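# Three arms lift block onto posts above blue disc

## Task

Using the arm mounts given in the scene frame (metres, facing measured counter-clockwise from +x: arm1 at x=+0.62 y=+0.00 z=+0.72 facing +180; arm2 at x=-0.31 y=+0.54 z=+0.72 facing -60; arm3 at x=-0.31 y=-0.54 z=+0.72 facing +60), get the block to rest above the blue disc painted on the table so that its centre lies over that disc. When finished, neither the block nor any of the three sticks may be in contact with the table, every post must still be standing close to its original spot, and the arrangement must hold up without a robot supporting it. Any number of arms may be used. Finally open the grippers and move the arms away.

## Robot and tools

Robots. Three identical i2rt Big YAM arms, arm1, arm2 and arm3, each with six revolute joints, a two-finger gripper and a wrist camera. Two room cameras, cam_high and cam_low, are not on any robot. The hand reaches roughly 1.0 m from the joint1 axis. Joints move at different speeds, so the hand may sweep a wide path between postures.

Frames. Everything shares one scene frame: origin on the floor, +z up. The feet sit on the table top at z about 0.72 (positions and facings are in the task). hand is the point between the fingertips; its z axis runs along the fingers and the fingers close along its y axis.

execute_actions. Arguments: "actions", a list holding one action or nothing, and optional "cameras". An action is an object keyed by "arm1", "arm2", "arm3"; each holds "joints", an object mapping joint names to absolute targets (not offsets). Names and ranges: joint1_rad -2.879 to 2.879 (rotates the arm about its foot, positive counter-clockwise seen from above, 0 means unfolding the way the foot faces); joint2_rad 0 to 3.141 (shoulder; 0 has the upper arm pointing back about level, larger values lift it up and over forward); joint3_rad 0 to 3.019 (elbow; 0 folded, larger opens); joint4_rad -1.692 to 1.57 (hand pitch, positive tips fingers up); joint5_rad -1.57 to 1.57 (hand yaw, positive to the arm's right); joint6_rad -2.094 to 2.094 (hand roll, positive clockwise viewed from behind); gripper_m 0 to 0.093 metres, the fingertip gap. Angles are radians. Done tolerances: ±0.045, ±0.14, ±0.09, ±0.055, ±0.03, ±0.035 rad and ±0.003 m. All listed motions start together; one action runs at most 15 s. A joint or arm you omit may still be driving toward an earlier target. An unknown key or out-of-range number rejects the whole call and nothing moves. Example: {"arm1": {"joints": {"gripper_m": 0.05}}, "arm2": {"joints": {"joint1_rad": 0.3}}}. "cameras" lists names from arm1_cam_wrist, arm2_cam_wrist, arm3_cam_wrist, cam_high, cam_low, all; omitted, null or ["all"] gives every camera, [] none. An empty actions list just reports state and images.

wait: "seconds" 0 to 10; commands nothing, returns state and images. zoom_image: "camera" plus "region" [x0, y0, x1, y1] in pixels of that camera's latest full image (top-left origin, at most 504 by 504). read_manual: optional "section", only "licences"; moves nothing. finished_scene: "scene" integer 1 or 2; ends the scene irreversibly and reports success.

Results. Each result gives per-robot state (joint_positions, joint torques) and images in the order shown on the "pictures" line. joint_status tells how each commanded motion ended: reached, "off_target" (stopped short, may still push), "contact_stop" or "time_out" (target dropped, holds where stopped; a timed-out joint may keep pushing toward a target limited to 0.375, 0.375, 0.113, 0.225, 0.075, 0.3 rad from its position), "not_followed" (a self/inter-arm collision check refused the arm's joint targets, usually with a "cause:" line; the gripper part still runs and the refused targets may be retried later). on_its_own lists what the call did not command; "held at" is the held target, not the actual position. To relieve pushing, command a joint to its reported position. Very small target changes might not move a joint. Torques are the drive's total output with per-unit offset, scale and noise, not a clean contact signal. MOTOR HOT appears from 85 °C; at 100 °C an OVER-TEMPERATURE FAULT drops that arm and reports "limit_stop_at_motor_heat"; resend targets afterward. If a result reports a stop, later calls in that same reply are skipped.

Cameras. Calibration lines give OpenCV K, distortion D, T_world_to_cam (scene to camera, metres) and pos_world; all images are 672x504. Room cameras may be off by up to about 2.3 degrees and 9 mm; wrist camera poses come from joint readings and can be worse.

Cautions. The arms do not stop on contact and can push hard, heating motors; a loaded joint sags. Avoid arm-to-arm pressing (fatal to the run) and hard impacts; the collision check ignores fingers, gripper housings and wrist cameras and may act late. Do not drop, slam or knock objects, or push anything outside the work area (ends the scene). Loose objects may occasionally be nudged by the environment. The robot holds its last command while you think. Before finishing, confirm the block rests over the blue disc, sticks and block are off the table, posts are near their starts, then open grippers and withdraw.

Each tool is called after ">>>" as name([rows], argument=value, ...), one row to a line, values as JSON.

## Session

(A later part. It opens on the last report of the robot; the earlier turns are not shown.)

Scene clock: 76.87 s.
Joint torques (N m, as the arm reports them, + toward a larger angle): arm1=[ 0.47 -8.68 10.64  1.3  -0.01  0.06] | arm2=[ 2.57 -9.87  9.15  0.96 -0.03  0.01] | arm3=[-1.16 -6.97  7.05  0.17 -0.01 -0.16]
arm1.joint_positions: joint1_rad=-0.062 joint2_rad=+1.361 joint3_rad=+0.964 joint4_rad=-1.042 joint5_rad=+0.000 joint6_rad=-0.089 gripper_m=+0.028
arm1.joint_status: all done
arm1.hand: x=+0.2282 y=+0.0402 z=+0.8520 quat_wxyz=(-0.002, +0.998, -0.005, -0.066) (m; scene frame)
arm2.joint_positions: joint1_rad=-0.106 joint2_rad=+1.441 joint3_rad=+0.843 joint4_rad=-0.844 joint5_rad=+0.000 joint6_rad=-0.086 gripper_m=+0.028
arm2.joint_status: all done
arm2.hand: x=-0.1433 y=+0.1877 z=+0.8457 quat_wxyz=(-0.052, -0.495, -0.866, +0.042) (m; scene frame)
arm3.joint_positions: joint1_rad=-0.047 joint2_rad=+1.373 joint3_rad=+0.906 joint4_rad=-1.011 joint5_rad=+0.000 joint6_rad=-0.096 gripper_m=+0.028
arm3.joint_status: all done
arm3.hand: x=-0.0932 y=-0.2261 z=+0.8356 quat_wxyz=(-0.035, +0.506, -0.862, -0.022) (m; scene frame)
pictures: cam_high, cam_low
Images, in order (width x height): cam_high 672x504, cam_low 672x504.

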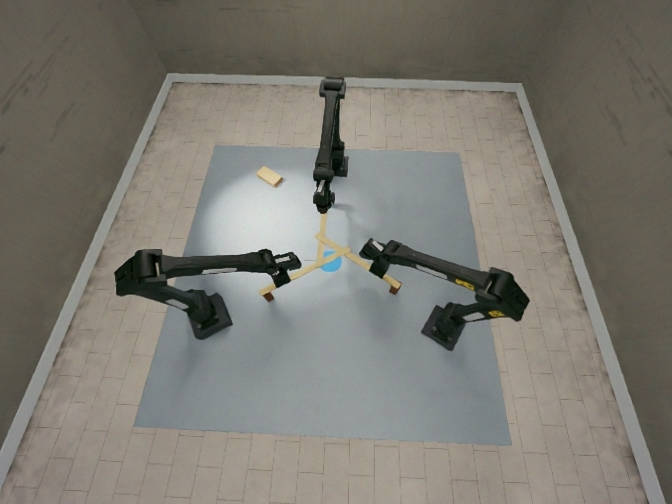

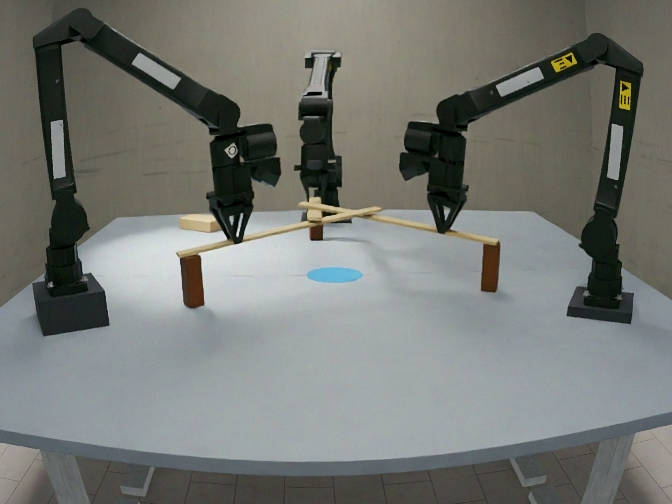

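>>> execute_actions([
  {"arm1": {"joints": {"gripper_m": 0.034}}, "arm2": {"joints": {"gripper_m": 0.034, "joint2_rad": 1.446, "joint1_rad": -0.105}}, "arm3": {"joints": {"gripper_m": 0.034}}},
])

>>> zoom_image(camera="cam_low", region=[160, 170, 520, 320])

>>> zoom_image(camera="cam_high", region=[290, 200, 380, 290])

Scene clock: 77.90 s.
Joint torques (N m, as the arm reports them, + toward a larger angle): arm1=[ 0.39 -8.48 10.65  1.32 -0.01  0.07] | arm2=[  1.97 -11.05   9.07   0.79  -0.07   0.06] | arm3=[-1.29 -6.69  7.19  0.15  0.02 -0.13]
arm1.joint_positions: joint1_rad=-0.062 joint2_rad=+1.361 joint3_rad=+0.964 joint4_rad=-1.042 joint5_rad=+0.000 joint6_rad=-0.089 gripper_m=+0.034
arm1.joint_status: all done
arm1.hand: x=+0.2282 y=+0.0402 z=+0.8520 quat_wxyz=(-0.002, +0.998, -0.005, -0.066) (m; scene frame)
arm2.joint_positions: joint1_rad=-0.106 joint2_rad=+1.441 joint3_rad=+0.843 joint4_rad=-0.843 joint5_rad=+0.000 joint6_rad=-0.086 gripper_m=+0.034
arm2.joint_status: all done
arm2.hand: x=-0.1431 y=+0.1874 z=+0.8458 quat_wxyz=(-0.053, -0.495, -0.866, +0.042) (m; scene frame)
arm3.joint_positions: joint1_rad=-0.047 joint2_rad=+1.373 joint3_rad=+0.906 joint4_rad=-1.011 joint5_rad=+0.000 joint6_rad=-0.096 gripper_m=+0.034
arm3.joint_status: all done
arm3.hand: x=-0.0932 y=-0.2261 z=+0.8356 quat_wxyz=(-0.035, +0.506, -0.862, -0.022) (m; scene frame)
pictures: arm1_cam_wrist, arm2_cam_wrist, arm3_cam_wrist, cam_high, cam_low
camera_calibration (this result's frames):
arm1_cam_wrist: T_world_to_cam=[[0.0195034, 0.999808, 0.00164693, -0.0507539], [0.878182, -0.0179182, 0.47799, -0.598822], [0.477928, -0.00787614, -0.878364, 0.762283], [0, 0, 0, 1]] pos_world=[0.162549, 0.0460182, 0.955876]
arm2_cam_wrist: T_world_to_cam=[[-0.864112, -0.50279, 0.0226373, -0.0471842], [-0.435715, 0.769833, 0.466379, -0.59452], [-0.251917, 0.39314, -0.884295, 0.761094], [0, 0, 0, 1]] pos_world=[-0.108081, 0.134741, 0.951371]
arm3_cam_wrist: T_world_to_cam=[[0.864204, -0.503141, 0.00100396, -0.0294602], [-0.434627, -0.745515, 0.505279, -0.628499], [-0.253478, -0.4371, -0.862955, 0.723594], [0, 0, 0, 1]] pos_world=[-0.0642878, -0.167095, 0.942026]
Images, in order (width x height): arm1_cam_wrist 672x504, arm2_cam_wrist 672x504, arm3_cam_wrist 672x504, cam_high 672x504, cam_low 672x504.

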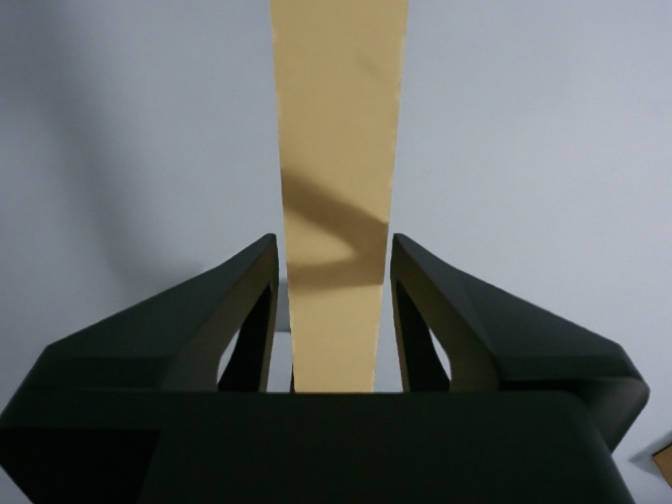

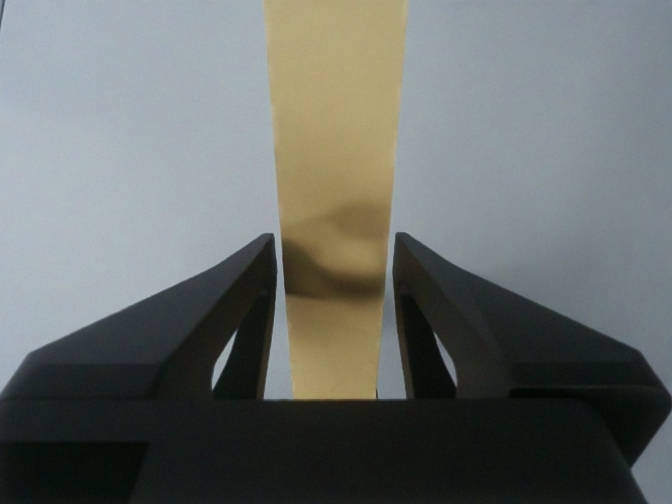

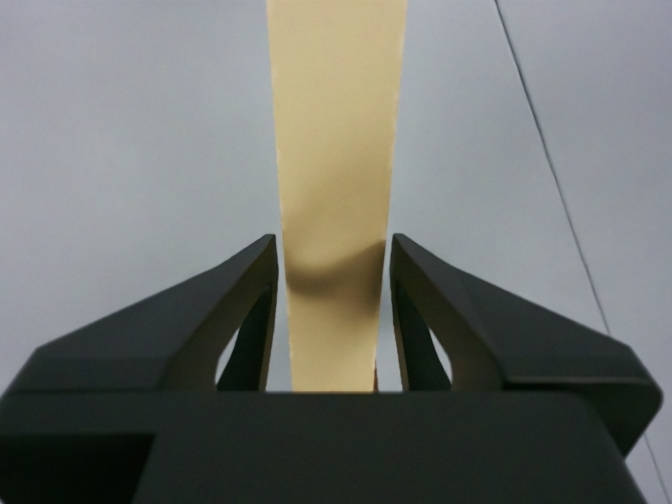

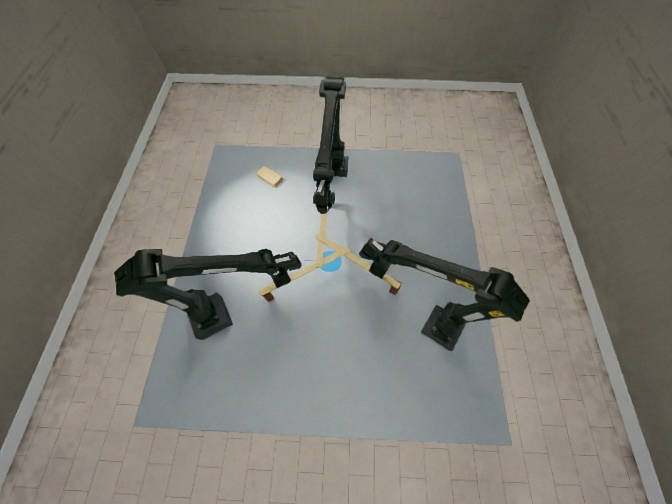

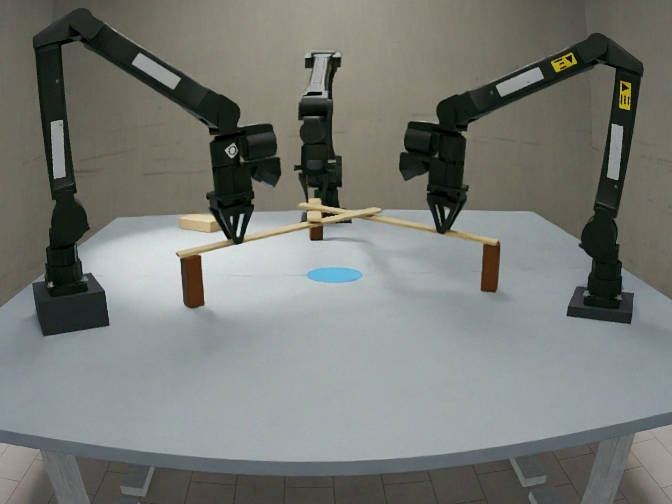

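Region (160, 170, 520, 320) of cam_low's 672x504 image, scaled by 1.400, with more detail than that image has; it fills the top 210 rows of this view, and the rest is white.

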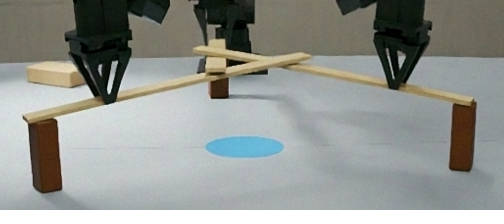

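Region (290, 200, 380, 290) of cam_high's 672x504 image, scaled by 5.600, with more detail than that image has.

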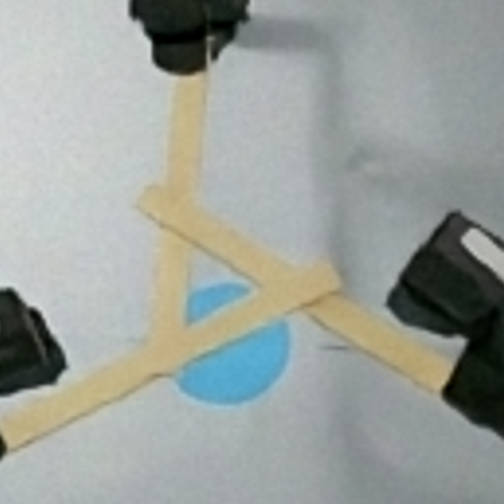

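>>> execute_actions([
  {"arm1": {"joints": {"gripper_m": 0.092, "joint2_rad": 1.20}}, "arm2": {"joints": {"gripper_m": 0.07, "joint2_rad": 1.15}}, "arm3": {"joints": {"gripper_m": 0.07, "joint2_rad": 1.1}}},
])

>>> zoom_image(camera="cam_high", region=[240, 150, 300, 200])

>>> zoom_image(camera="cam_low", region=[165, 200, 245, 250])

Scene clock: 79.47 s.
Joint torques (N m, as the arm reports them, + toward a larger angle): arm1=[ 0.39 -6.5  11.65  1.63 -0.02  0.06] | arm2=[ 2.17 -7.46 10.93  1.28 -0.02 -0.01] | arm3=[-0.96 -3.56  8.35  0.67  0.   -0.14]
arm1.joint_positions: joint1_rad=-0.062 joint2_rad=+1.183 joint3_rad=+0.964 joint4_rad=-1.042 joint5_rad=+0.000 joint6_rad=-0.089 gripper_m=+0.092
arm1.joint_status: all done
arm1.hand: x=+0.2329 y=+0.0403 z=+0.9179 quat_wxyz=(-0.010, +0.988, -0.005, -0.153) (m; scene frame)
arm2.joint_positions: joint1_rad=-0.106 joint2_rad=+1.142 joint3_rad=+0.843 joint4_rad=-0.843 joint5_rad=+0.000 joint6_rad=-0.086 gripper_m=+0.070
arm2.joint_status: all done
arm2.hand: x=-0.1399 y=+0.1832 z=+0.9567 quat_wxyz=(-0.174, -0.484, -0.848, +0.126) (m; scene frame)
arm3.joint_positions: joint1_rad=-0.047 joint2_rad=+1.086 joint3_rad=+0.905 joint4_rad=-1.012 joint5_rad=+0.000 joint6_rad=-0.096 gripper_m=+0.070
arm3.joint_status: all done
arm3.hand: x=-0.0950 y=-0.2307 z=+0.9371 quat_wxyz=(-0.163, +0.497, -0.848, -0.082) (m; scene frame)
pictures: arm1_cam_wrist, arm2_cam_wrist, arm3_cam_wrist, cam_high, cam_low
camera_calibration (this result's frames):
arm1_cam_wrist: T_world_to_cam=[[0.0225245, 0.999627, 0.0154339, -0.0644061], [0.948528, -0.0262459, 0.315603, -0.501359], [0.315891, 0.00753071, -0.948766, 0.919654], [0, 0, 0, 1]] pos_world=[0.186494, 0.0442978, 1.03176]
arm2_cam_wrist: T_world_to_cam=[[-0.867106, -0.495986, 0.0460897, -0.0731484], [-0.480369, 0.857097, 0.186093, -0.395698], [-0.131803, 0.139222, -0.981451, 1.01794], [0, 0, 0, 1]] pos_world=[-0.119341, 0.161151, 1.07607]
arm3_cam_wrist: T_world_to_cam=[[0.860613, -0.508772, 0.02228, -0.0519478], [-0.498337, -0.832337, 0.242643, -0.46393], [-0.104905, -0.219924, -0.96986, 0.973143], [0, 0, 0, 1]] pos_world=[-0.0843987, -0.198557, 1.05754]
Images, in order (width x height): arm1_cam_wrist 672x504, arm2_cam_wrist 672x504, arm3_cam_wrist 672x504, cam_high 672x504, cam_low 672x504.

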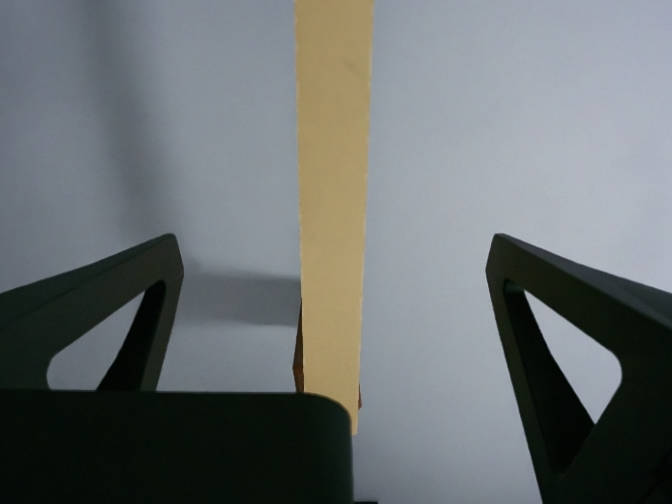

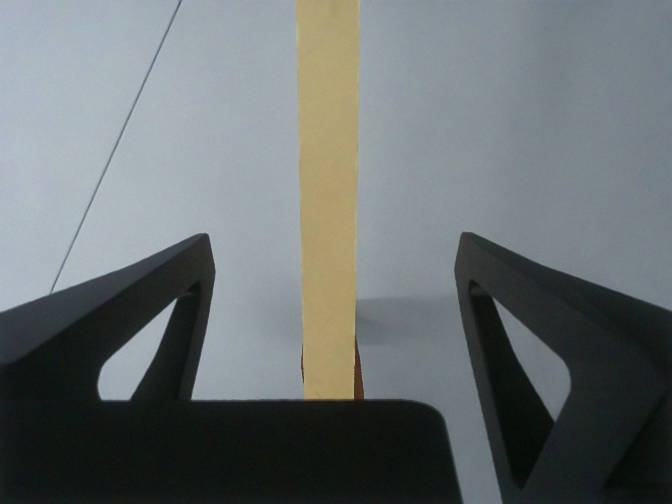

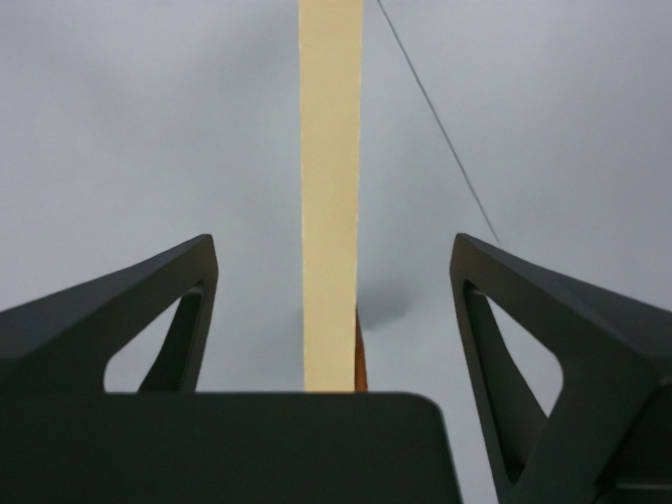

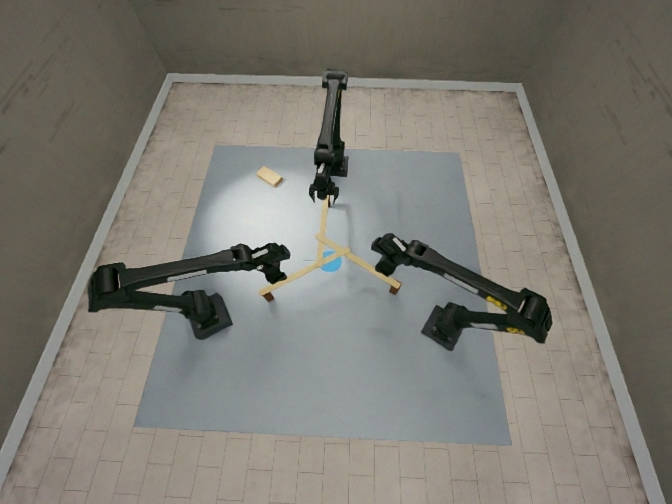

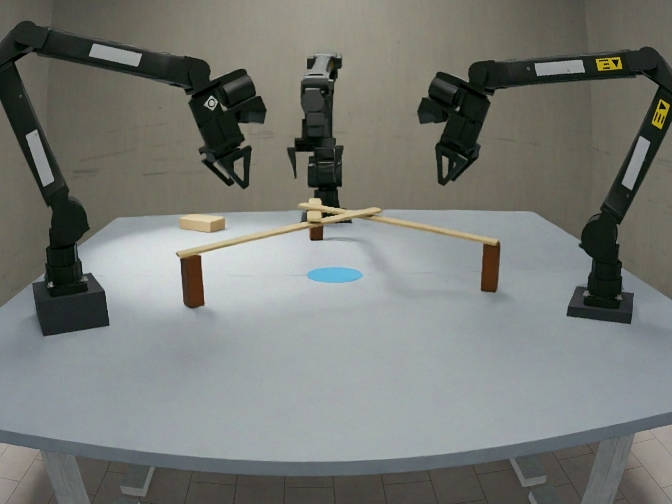

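Region (240, 150, 300, 200) of cam_high's 672x504 image, scaled by 8.400, with more detail than that image has.

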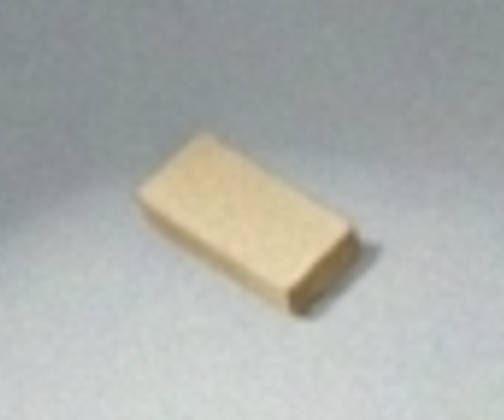

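Region (165, 200, 245, 250) of cam_low's 672x504 image, scaled by 6.300, with more detail than that image has; it fills the top 315 rows of this view, and the rest is white.

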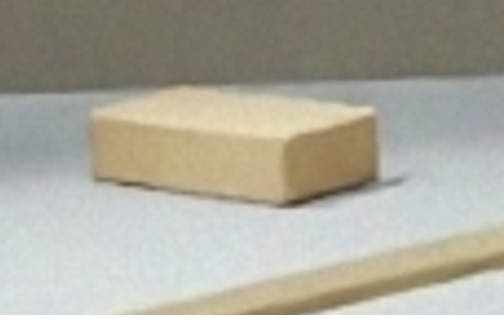

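>>> execute_actions([
  {"arm1": {"joints": {"joint1_rad": -1.233, "joint2_rad": 1.23, "joint3_rad": 0.903, "joint4_rad": -0.865, "joint6_rad": 0.918}}, "arm2": {"joints": {"joint2_rad": 0.74, "joint4_rad": -0.66}}, "arm3": {"joints": {"joint2_rad": 0.74, "joint3_rad": 0.85, "joint4_rad": -0.66}}},
])

Scene clock: 83.90 s.
Joint torques (N m, as the arm reports them, + toward a larger angle): arm1=[-0.09 -7.81 10.35  1.57  0.07  0.07] | arm2=[ 1.89 -2.42 12.03  2.1  -0.04  0.04] | arm3=[-1.43 -0.39  9.84  2.44  0.02 -0.14]
arm1.joint_positions: joint1_rad=-1.229 joint2_rad=+1.224 joint3_rad=+0.909 joint4_rad=-0.878 joint5_rad=+0.000 joint6_rad=+0.907 gripper_m=+0.092
arm1.joint_status: all done
arm1.hand: x=+0.4969 y=+0.3933 z=+0.8879 quat_wxyz=(-0.031, +0.458, -0.870, -0.181) (m; scene frame)
arm2.joint_positions: joint1_rad=-0.106 joint2_rad=+0.735 joint3_rad=+0.843 joint4_rad=-0.676 joint5_rad=+0.000 joint6_rad=-0.086 gripper_m=+0.070
arm2.joint_status: all done
arm2.hand: x=-0.1473 y=+0.2026 z=+1.1333 quat_wxyz=(-0.395, -0.433, -0.761, +0.278) (m; scene frame)
arm3.joint_positions: joint1_rad=-0.047 joint2_rad=+0.729 joint3_rad=+0.833 joint4_rad=-0.679 joint5_rad=+0.000 joint6_rad=-0.096 gripper_m=+0.070
arm3.joint_status: all done
arm3.hand: x=-0.0933 y=-0.2312 z=+1.0766 quat_wxyz=(-0.427, +0.444, -0.761, -0.204) (m; scene frame)
pictures: arm1_cam_wrist, arm2_cam_wrist, arm3_cam_wrist, cam_high, cam_low
camera_calibration (this result's frames):
arm1_cam_wrist: T_world_to_cam=[[0.801976, -0.523175, -0.288309, 0.0585034], [-0.408942, -0.832657, 0.373429, 0.207255], [-0.435431, -0.181579, -0.881719, 1.19334], [0, 0, 0, 1]] pos_world=[0.557455, 0.419866, 0.991665]
arm2_cam_wrist: T_world_to_cam=[[-0.880446, -0.467254, 0.0805586, -0.124892], [-0.460978, 0.803782, -0.376076, 0.202003], [0.110971, -0.36825, -0.92308, 1.26001], [0, 0, 0, 1]] pos_world=[-0.156667, 0.243278, 1.24912]
arm3_cam_wrist: T_world_to_cam=[[0.842337, -0.535928, 0.0570056, -0.10208], [-0.482427, -0.79692, -0.36357, 0.164945], [0.240276, 0.278748, -0.929821, 1.21292], [0, 0, 0, 1]] pos_world=[-0.125876, -0.261358, 1.19358]
Images, in order (width x height): arm1_cam_wrist 672x504, arm2_cam_wrist 672x504, arm3_cam_wrist 672x504, cam_high 672x504, cam_low 672x504.

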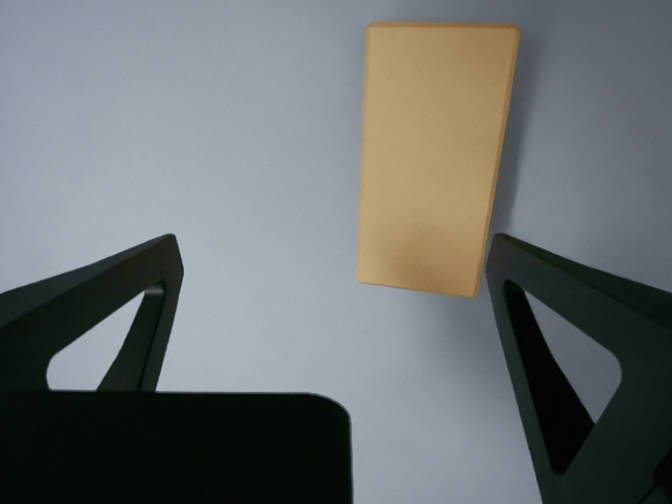

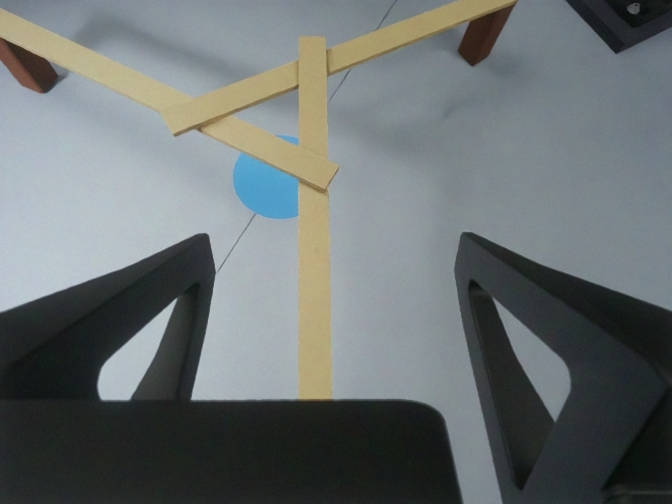

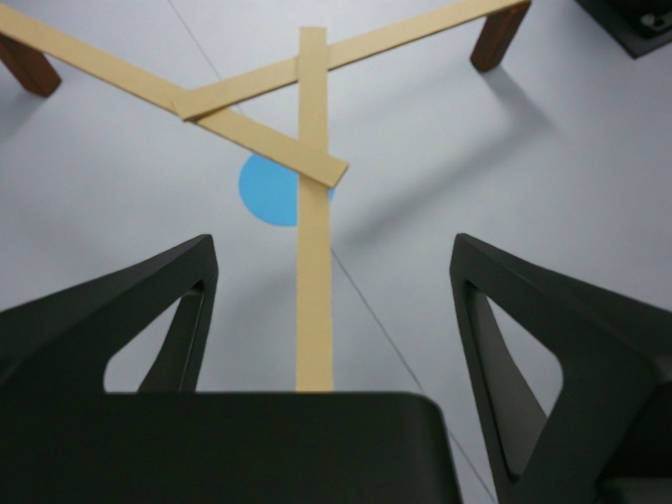

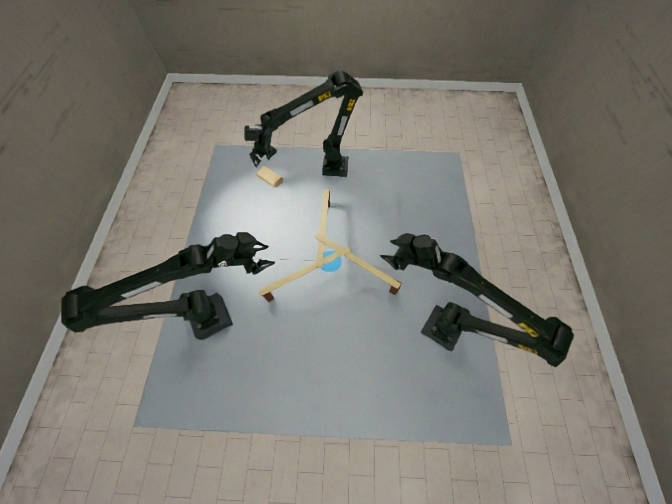

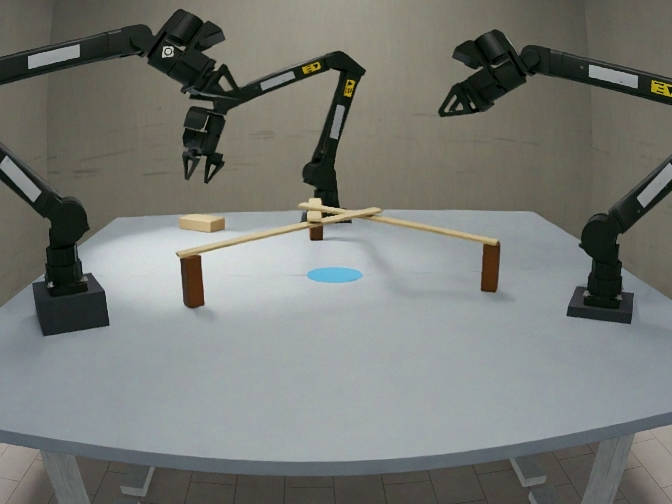

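>>> zoom_image(camera="arm1_cam_wrist", region=[330, 0, 550, 310])

Region (330, 0, 550, 310) of arm1_cam_wrist's 672x504 image, scaled by 1.626, with more detail than that image has; it fills the left 358 columns of this view, and the rest is white.

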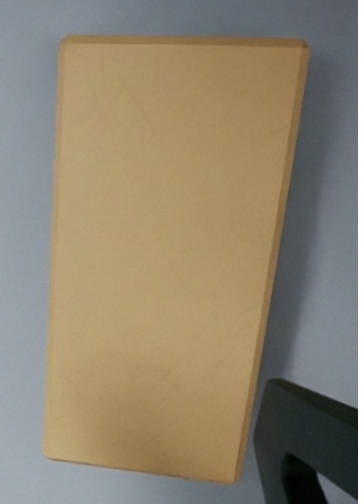

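>>> execute_actions([
  {"arm1": {"joints": {"joint1_rad": -1.241, "joint2_rad": 1.47, "joint3_rad": 0.912, "joint6_rad": 0.885}}},
], cameras=["arm1_cam_wrist", "cam_low", "cam_high"])

>>> zoom_image(camera="cam_low", region=[150, 160, 260, 250])

Scene clock: 88.47 s.
Joint torques (N m, as the arm reports them, + toward a larger angle): arm1=[ -0.84 -10.98   9.58   1.1    0.07  -0.13] | arm2=[ 1.94 -3.02 12.    2.13 -0.03  0.07] | arm3=[-1.17 -0.29  9.93  2.37  0.01 -0.15]
arm1.joint_positions: joint1_rad=-1.229 joint2_rad=+1.476 joint3_rad=+0.909 joint4_rad=-0.878 joint5_rad=+0.000 joint6_rad=+0.895 gripper_m=+0.092
arm1.joint_status: all done
arm1.hand: x=+0.4982 y=+0.3884 z=+0.7900 quat_wxyz=(-0.009, +0.470, -0.881, -0.058) (m; scene frame)
arm2.joint_positions: joint1_rad=-0.106 joint2_rad=+0.735 joint3_rad=+0.843 joint4_rad=-0.676 joint5_rad=+0.000 joint6_rad=-0.086 gripper_m=+0.070
arm2.joint_status: not commanded
arm2.hand: x=-0.1473 y=+0.2026 z=+1.1333 quat_wxyz=(-0.395, -0.433, -0.761, +0.278) (m; scene frame)
arm3.joint_positions: joint1_rad=-0.047 joint2_rad=+0.729 joint3_rad=+0.833 joint4_rad=-0.679 joint5_rad=+0.000 joint6_rad=-0.096 gripper_m=+0.070
arm3.joint_status: not commanded
arm3.hand: x=-0.0933 y=-0.2312 z=+1.0766 quat_wxyz=(-0.427, +0.444, -0.761, -0.204) (m; scene frame)
pictures: arm1_cam_wrist, cam_high, cam_low
camera_calibration (this result's frames):
arm1_cam_wrist: T_world_to_cam=[[0.823683, -0.559192, -0.0940742, -0.123581], [-0.434899, -0.729429, 0.528011, 0.0909343], [-0.36388, -0.394001, -0.844011, 1.12378], [0, 0, 0, 1]] pos_world=[0.550261, 0.439997, 0.888846]
Images, in order (width x height): arm1_cam_wrist 672x504, cam_high 672x504, cam_low 672x504.

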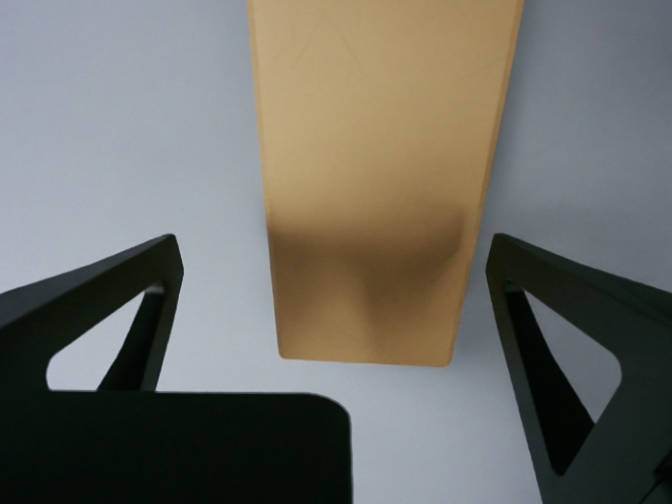

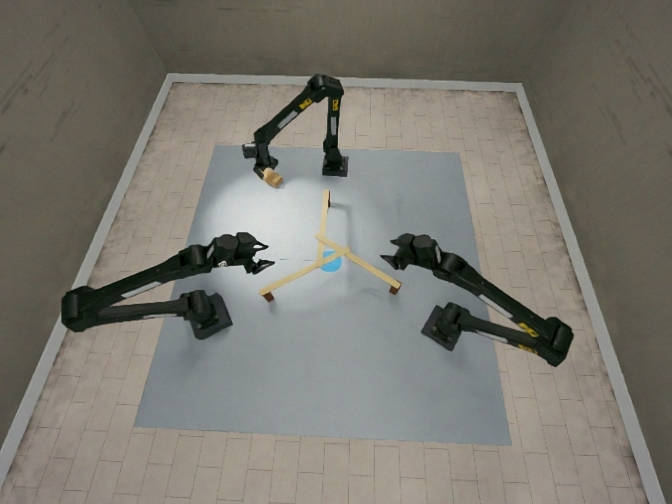

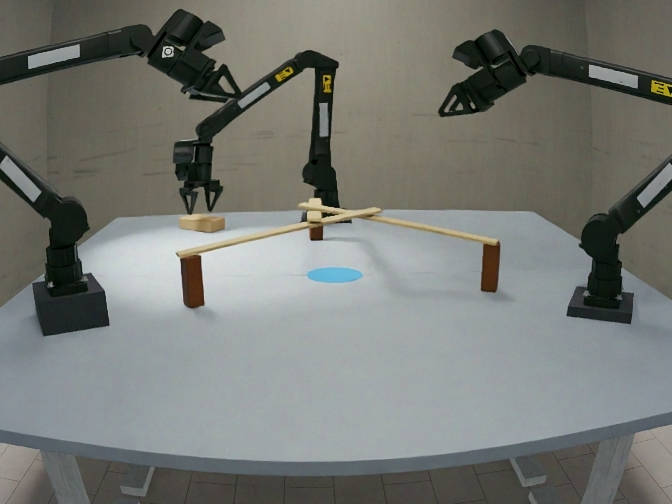

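Region (150, 160, 260, 250) of cam_low's 672x504 image, scaled by 4.582, with more detail than that image has; it fills the top 412 rows of this view, and the rest is white.

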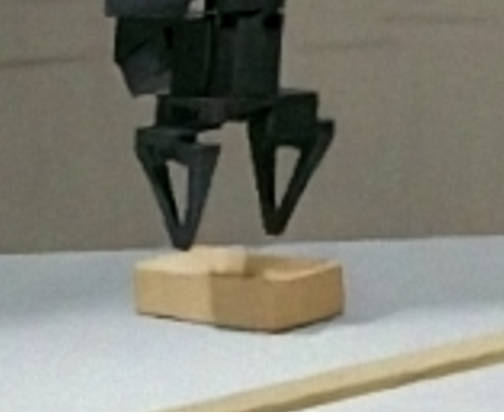

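>>> execute_actions([
  {"arm1": {"joints": {"joint1_rad": -1.263, "joint2_rad": 1.566}}},
], cameras=["arm1_cam_wrist", "cam_low", "cam_high"])

>>> zoom_image(camera="cam_low", region=[150, 160, 260, 250])

Scene clock: 90.20 s.
Joint torques (N m, as the arm reports them, + toward a larger angle): arm1=[ -0.55 -10.62   8.89   0.94   0.07  -0.13] | arm2=[ 2.03 -2.97 11.88  2.1  -0.04  0.  ] | arm3=[-1.33 -0.08  9.97  2.41  0.02 -0.16]
arm1.joint_positions: joint1_rad=-1.253 joint2_rad=+1.560 joint3_rad=+0.909 joint4_rad=-0.878 joint5_rad=+0.000 joint6_rad=+0.895 gripper_m=+0.092
arm1.joint_status: all done
arm1.hand: x=+0.5097 y=+0.3844 z=+0.7582 quat_wxyz=(-0.002, +0.460, -0.888, -0.017) (m; scene frame)
arm2.joint_positions: joint1_rad=-0.106 joint2_rad=+0.735 joint3_rad=+0.843 joint4_rad=-0.676 joint5_rad=+0.000 joint6_rad=-0.086 gripper_m=+0.070
arm2.joint_status: not commanded
arm2.hand: x=-0.1473 y=+0.2026 z=+1.1333 quat_wxyz=(-0.395, -0.433, -0.761, +0.278) (m; scene frame)
arm3.joint_positions: joint1_rad=-0.047 joint2_rad=+0.729 joint3_rad=+0.833 joint4_rad=-0.679 joint5_rad=+0.000 joint6_rad=-0.096 gripper_m=+0.070
arm3.joint_status: not commanded
arm3.hand: x=-0.0933 y=-0.2312 z=+1.0766 quat_wxyz=(-0.427, +0.444, -0.761, -0.204) (m; scene frame)
pictures: arm1_cam_wrist, cam_high, cam_low
camera_calibration (this result's frames):
arm1_cam_wrist: T_world_to_cam=[[0.811125, -0.584183, -0.0284081, -0.172065], [-0.465559, -0.674293, 0.573223, 0.0700409], [-0.354022, -0.451729, -0.818907, 1.0977], [0, 0, 0, 1]] pos_world=[0.560783, 0.442573, 0.853875]
Images, in order (width x height): arm1_cam_wrist 672x504, cam_high 672x504, cam_low 672x504.

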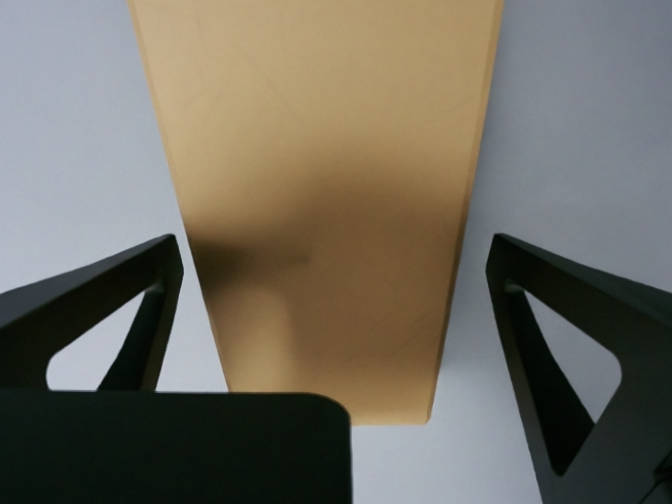

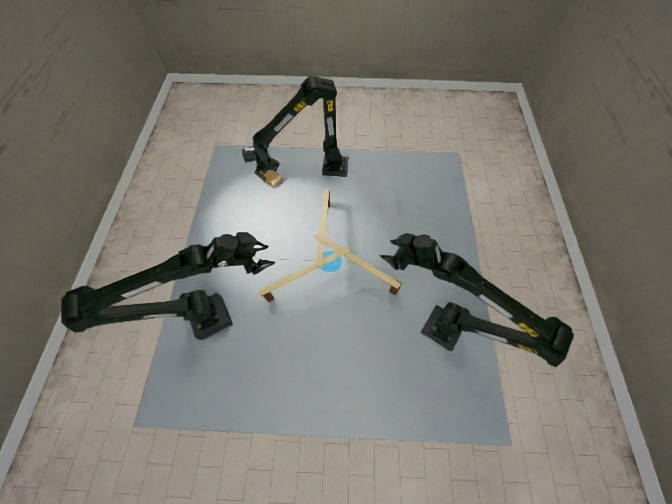

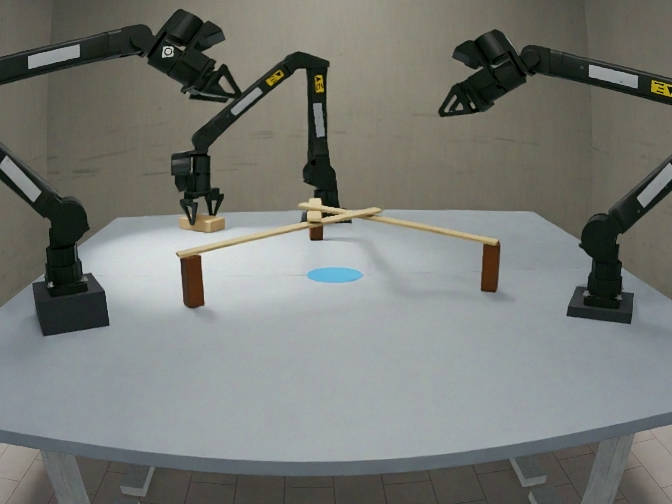

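Region (150, 160, 260, 250) of cam_low's 672x504 image, scaled by 4.582, with more detail than that image has; it fills the top 412 rows of this view, and the rest is white.

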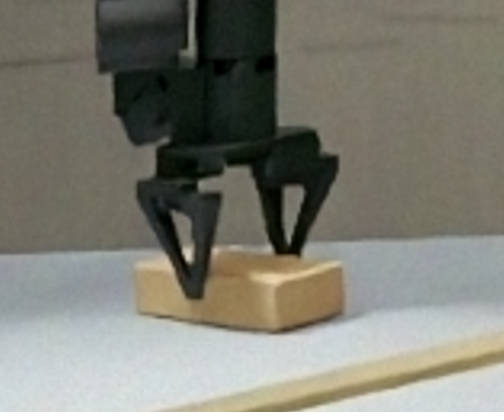

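>>> execute_actions([
  {"arm1": {"joints": {"joint2_rad": 1.578, "joint6_rad": 0.86, "gripper_m": 0.062}}},
], cameras=["arm1_cam_wrist", "cam_low"])

>>> zoom_image(camera="cam_low", region=[150, 160, 260, 250])

Scene clock: 91.47 s.
Joint torques (N m, as the arm reports them, + toward a larger angle): arm1=[-0.69 -9.9   8.84  0.89  0.07 -0.14] | arm2=[ 2.13 -3.26 11.9   2.25 -0.08  0.03] | arm3=[-1.22 -0.3   9.9   2.38  0.02 -0.14]
arm1.joint_positions: joint1_rad=-1.253 joint2_rad=+1.560 joint3_rad=+0.909 joint4_rad=-0.877 joint5_rad=+0.000 joint6_rad=+0.872 gripper_m=+0.069
arm1.joint_status: gripper_m off_target (ended at +0.069, target +0.062); the others done
arm1.hand: x=+0.5097 y=+0.3846 z=+0.7582 quat_wxyz=(-0.002, +0.470, -0.882, -0.017) (m; scene frame)
arm2.joint_positions: joint1_rad=-0.106 joint2_rad=+0.735 joint3_rad=+0.843 joint4_rad=-0.676 joint5_rad=+0.000 joint6_rad=-0.086 gripper_m=+0.070
arm2.joint_status: not commanded
arm2.hand: x=-0.1473 y=+0.2026 z=+1.1333 quat_wxyz=(-0.395, -0.433, -0.761, +0.278) (m; scene frame)
arm3.joint_positions: joint1_rad=-0.047 joint2_rad=+0.729 joint3_rad=+0.833 joint4_rad=-0.679 joint5_rad=+0.000 joint6_rad=-0.096 gripper_m=+0.070
arm3.joint_status: not commanded
arm3.hand: x=-0.0933 y=-0.2312 z=+1.0766 quat_wxyz=(-0.427, +0.444, -0.761, -0.204) (m; scene frame)
pictures: arm1_cam_wrist, cam_low
camera_calibration (this result's frames):
arm1_cam_wrist: T_world_to_cam=[[0.824723, -0.564829, -0.0283012, -0.186415], [-0.450019, -0.685748, 0.572043, 0.0675551], [-0.342514, -0.459041, -0.819735, 1.09537], [0, 0, 0, 1]] pos_world=[0.55932, 0.443852, 0.853992]
Images, in order (width x height): arm1_cam_wrist 672x504, cam_low 672x504.

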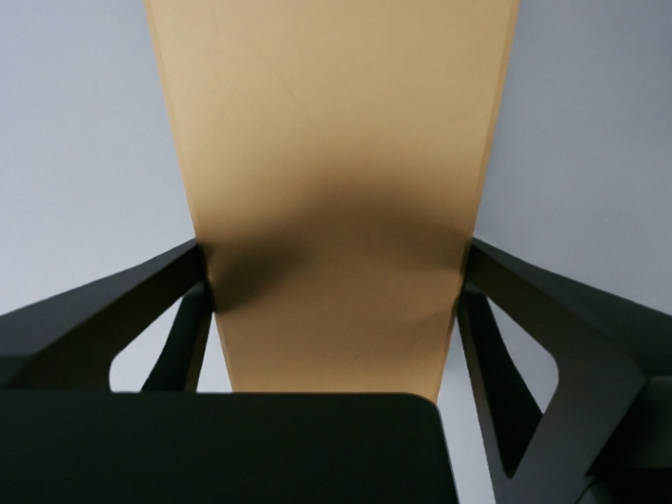

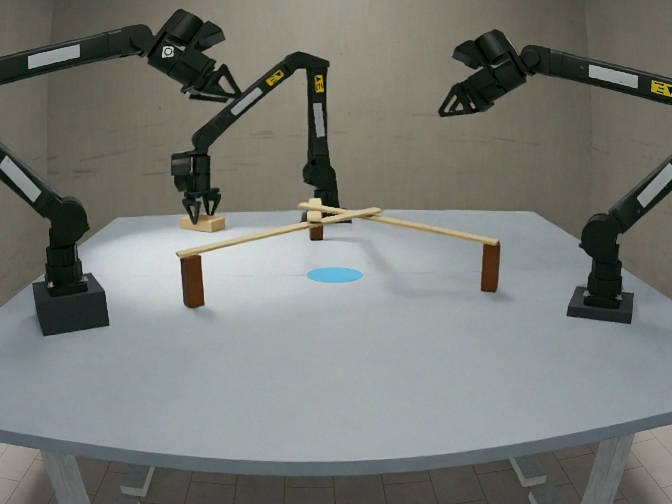

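Region (150, 160, 260, 250) of cam_low's 672x504 image, scaled by 4.582, with more detail than that image has; it fills the top 412 rows of this view, and the rest is white.

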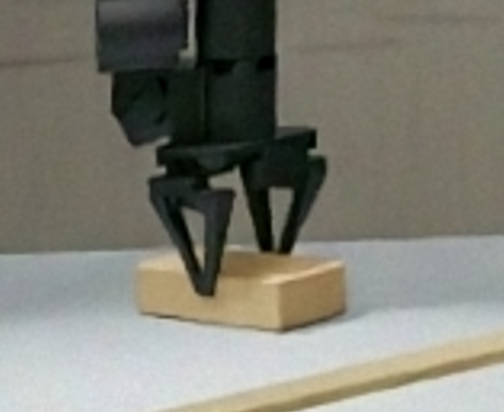

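>>> execute_actions([
  {"arm1": {"joints": {"joint1_rad": -0.5, "joint2_rad": 1.50, "joint3_rad": 1.93}}},
], cameras=["arm1_cam_wrist", "cam_low", "cam_high"])

>>> zoom_image(camera="cam_high", region=[290, 200, 380, 290])

Scene clock: 96.57 s.
Joint torques (N m, as the arm reports them, + toward a larger angle): arm1=[ -0.62 -12.9   16.4    2.27   0.15  -0.17] | arm2=[ 1.97 -2.72 11.79  2.13 -0.03  0.02] | arm3=[-0.78 -0.07  9.85  2.41  0.03 -0.16]
arm1.joint_positions: joint1_rad=-0.490 joint2_rad=+1.493 joint3_rad=+1.885 joint4_rad=-0.874 joint5_rad=-0.003 joint6_rad=+0.867 gripper_m=+0.069
arm1.joint_status: all done
arm1.hand: x=+0.0745 y=+0.3216 z=+1.2714 quat_wxyz=(+0.092, +0.656, -0.550, -0.508) (m; scene frame)
arm2.joint_positions: joint1_rad=-0.106 joint2_rad=+0.735 joint3_rad=+0.843 joint4_rad=-0.676 joint5_rad=+0.000 joint6_rad=-0.086 gripper_m=+0.070
arm2.joint_status: not commanded
arm2.hand: x=-0.1473 y=+0.2026 z=+1.1333 quat_wxyz=(-0.395, -0.433, -0.761, +0.278) (m; scene frame)
arm3.joint_positions: joint1_rad=-0.047 joint2_rad=+0.729 joint3_rad=+0.833 joint4_rad=-0.679 joint5_rad=+0.000 joint6_rad=-0.096 gripper_m=+0.070
arm3.joint_status: not commanded
arm3.hand: x=-0.0933 y=-0.2312 z=+1.0766 quat_wxyz=(-0.427, +0.444, -0.761, -0.204) (m; scene frame)
pictures: arm1_cam_wrist, cam_high, cam_low
camera_calibration (this result's frames):
arm1_cam_wrist: T_world_to_cam=[[0.627272, 0.369384, -0.685627, 0.70147], [0.348429, -0.920448, -0.177121, 0.503355], [-0.69651, -0.127789, -0.706076, 1.11343], [0, 0, 0, 1]] pos_world=[0.160119, 0.346485, 1.35627]
Images, in order (width x height): arm1_cam_wrist 672x504, cam_high 672x504, cam_low 672x504.

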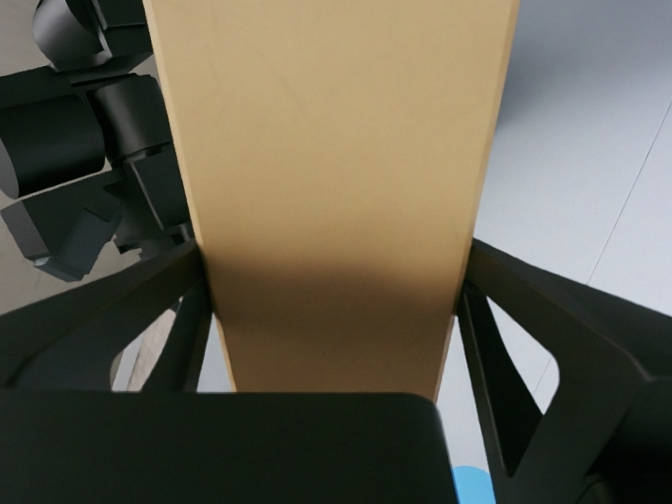

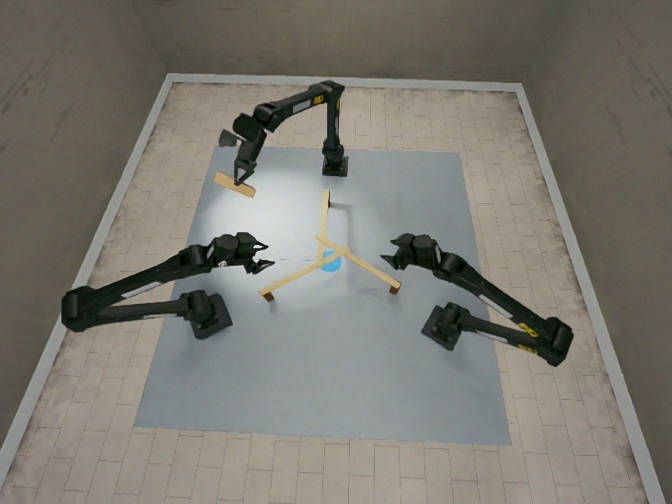

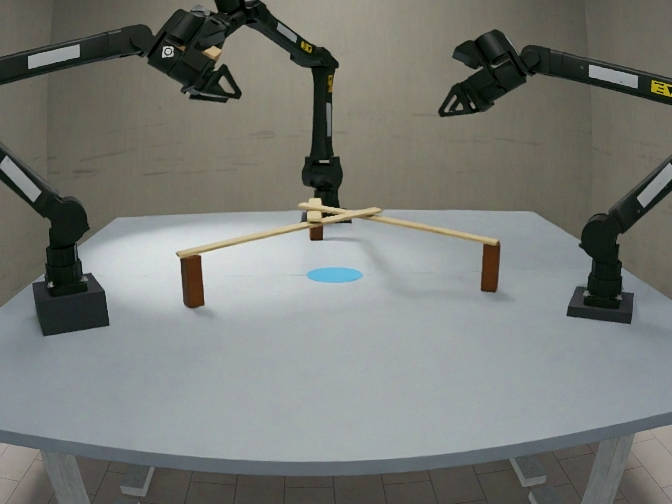

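Region (290, 200, 380, 290) of cam_high's 672x504 image, scaled by 5.600, with more detail than that image has.

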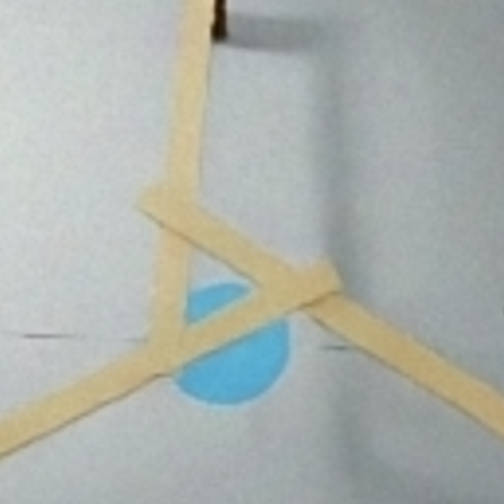

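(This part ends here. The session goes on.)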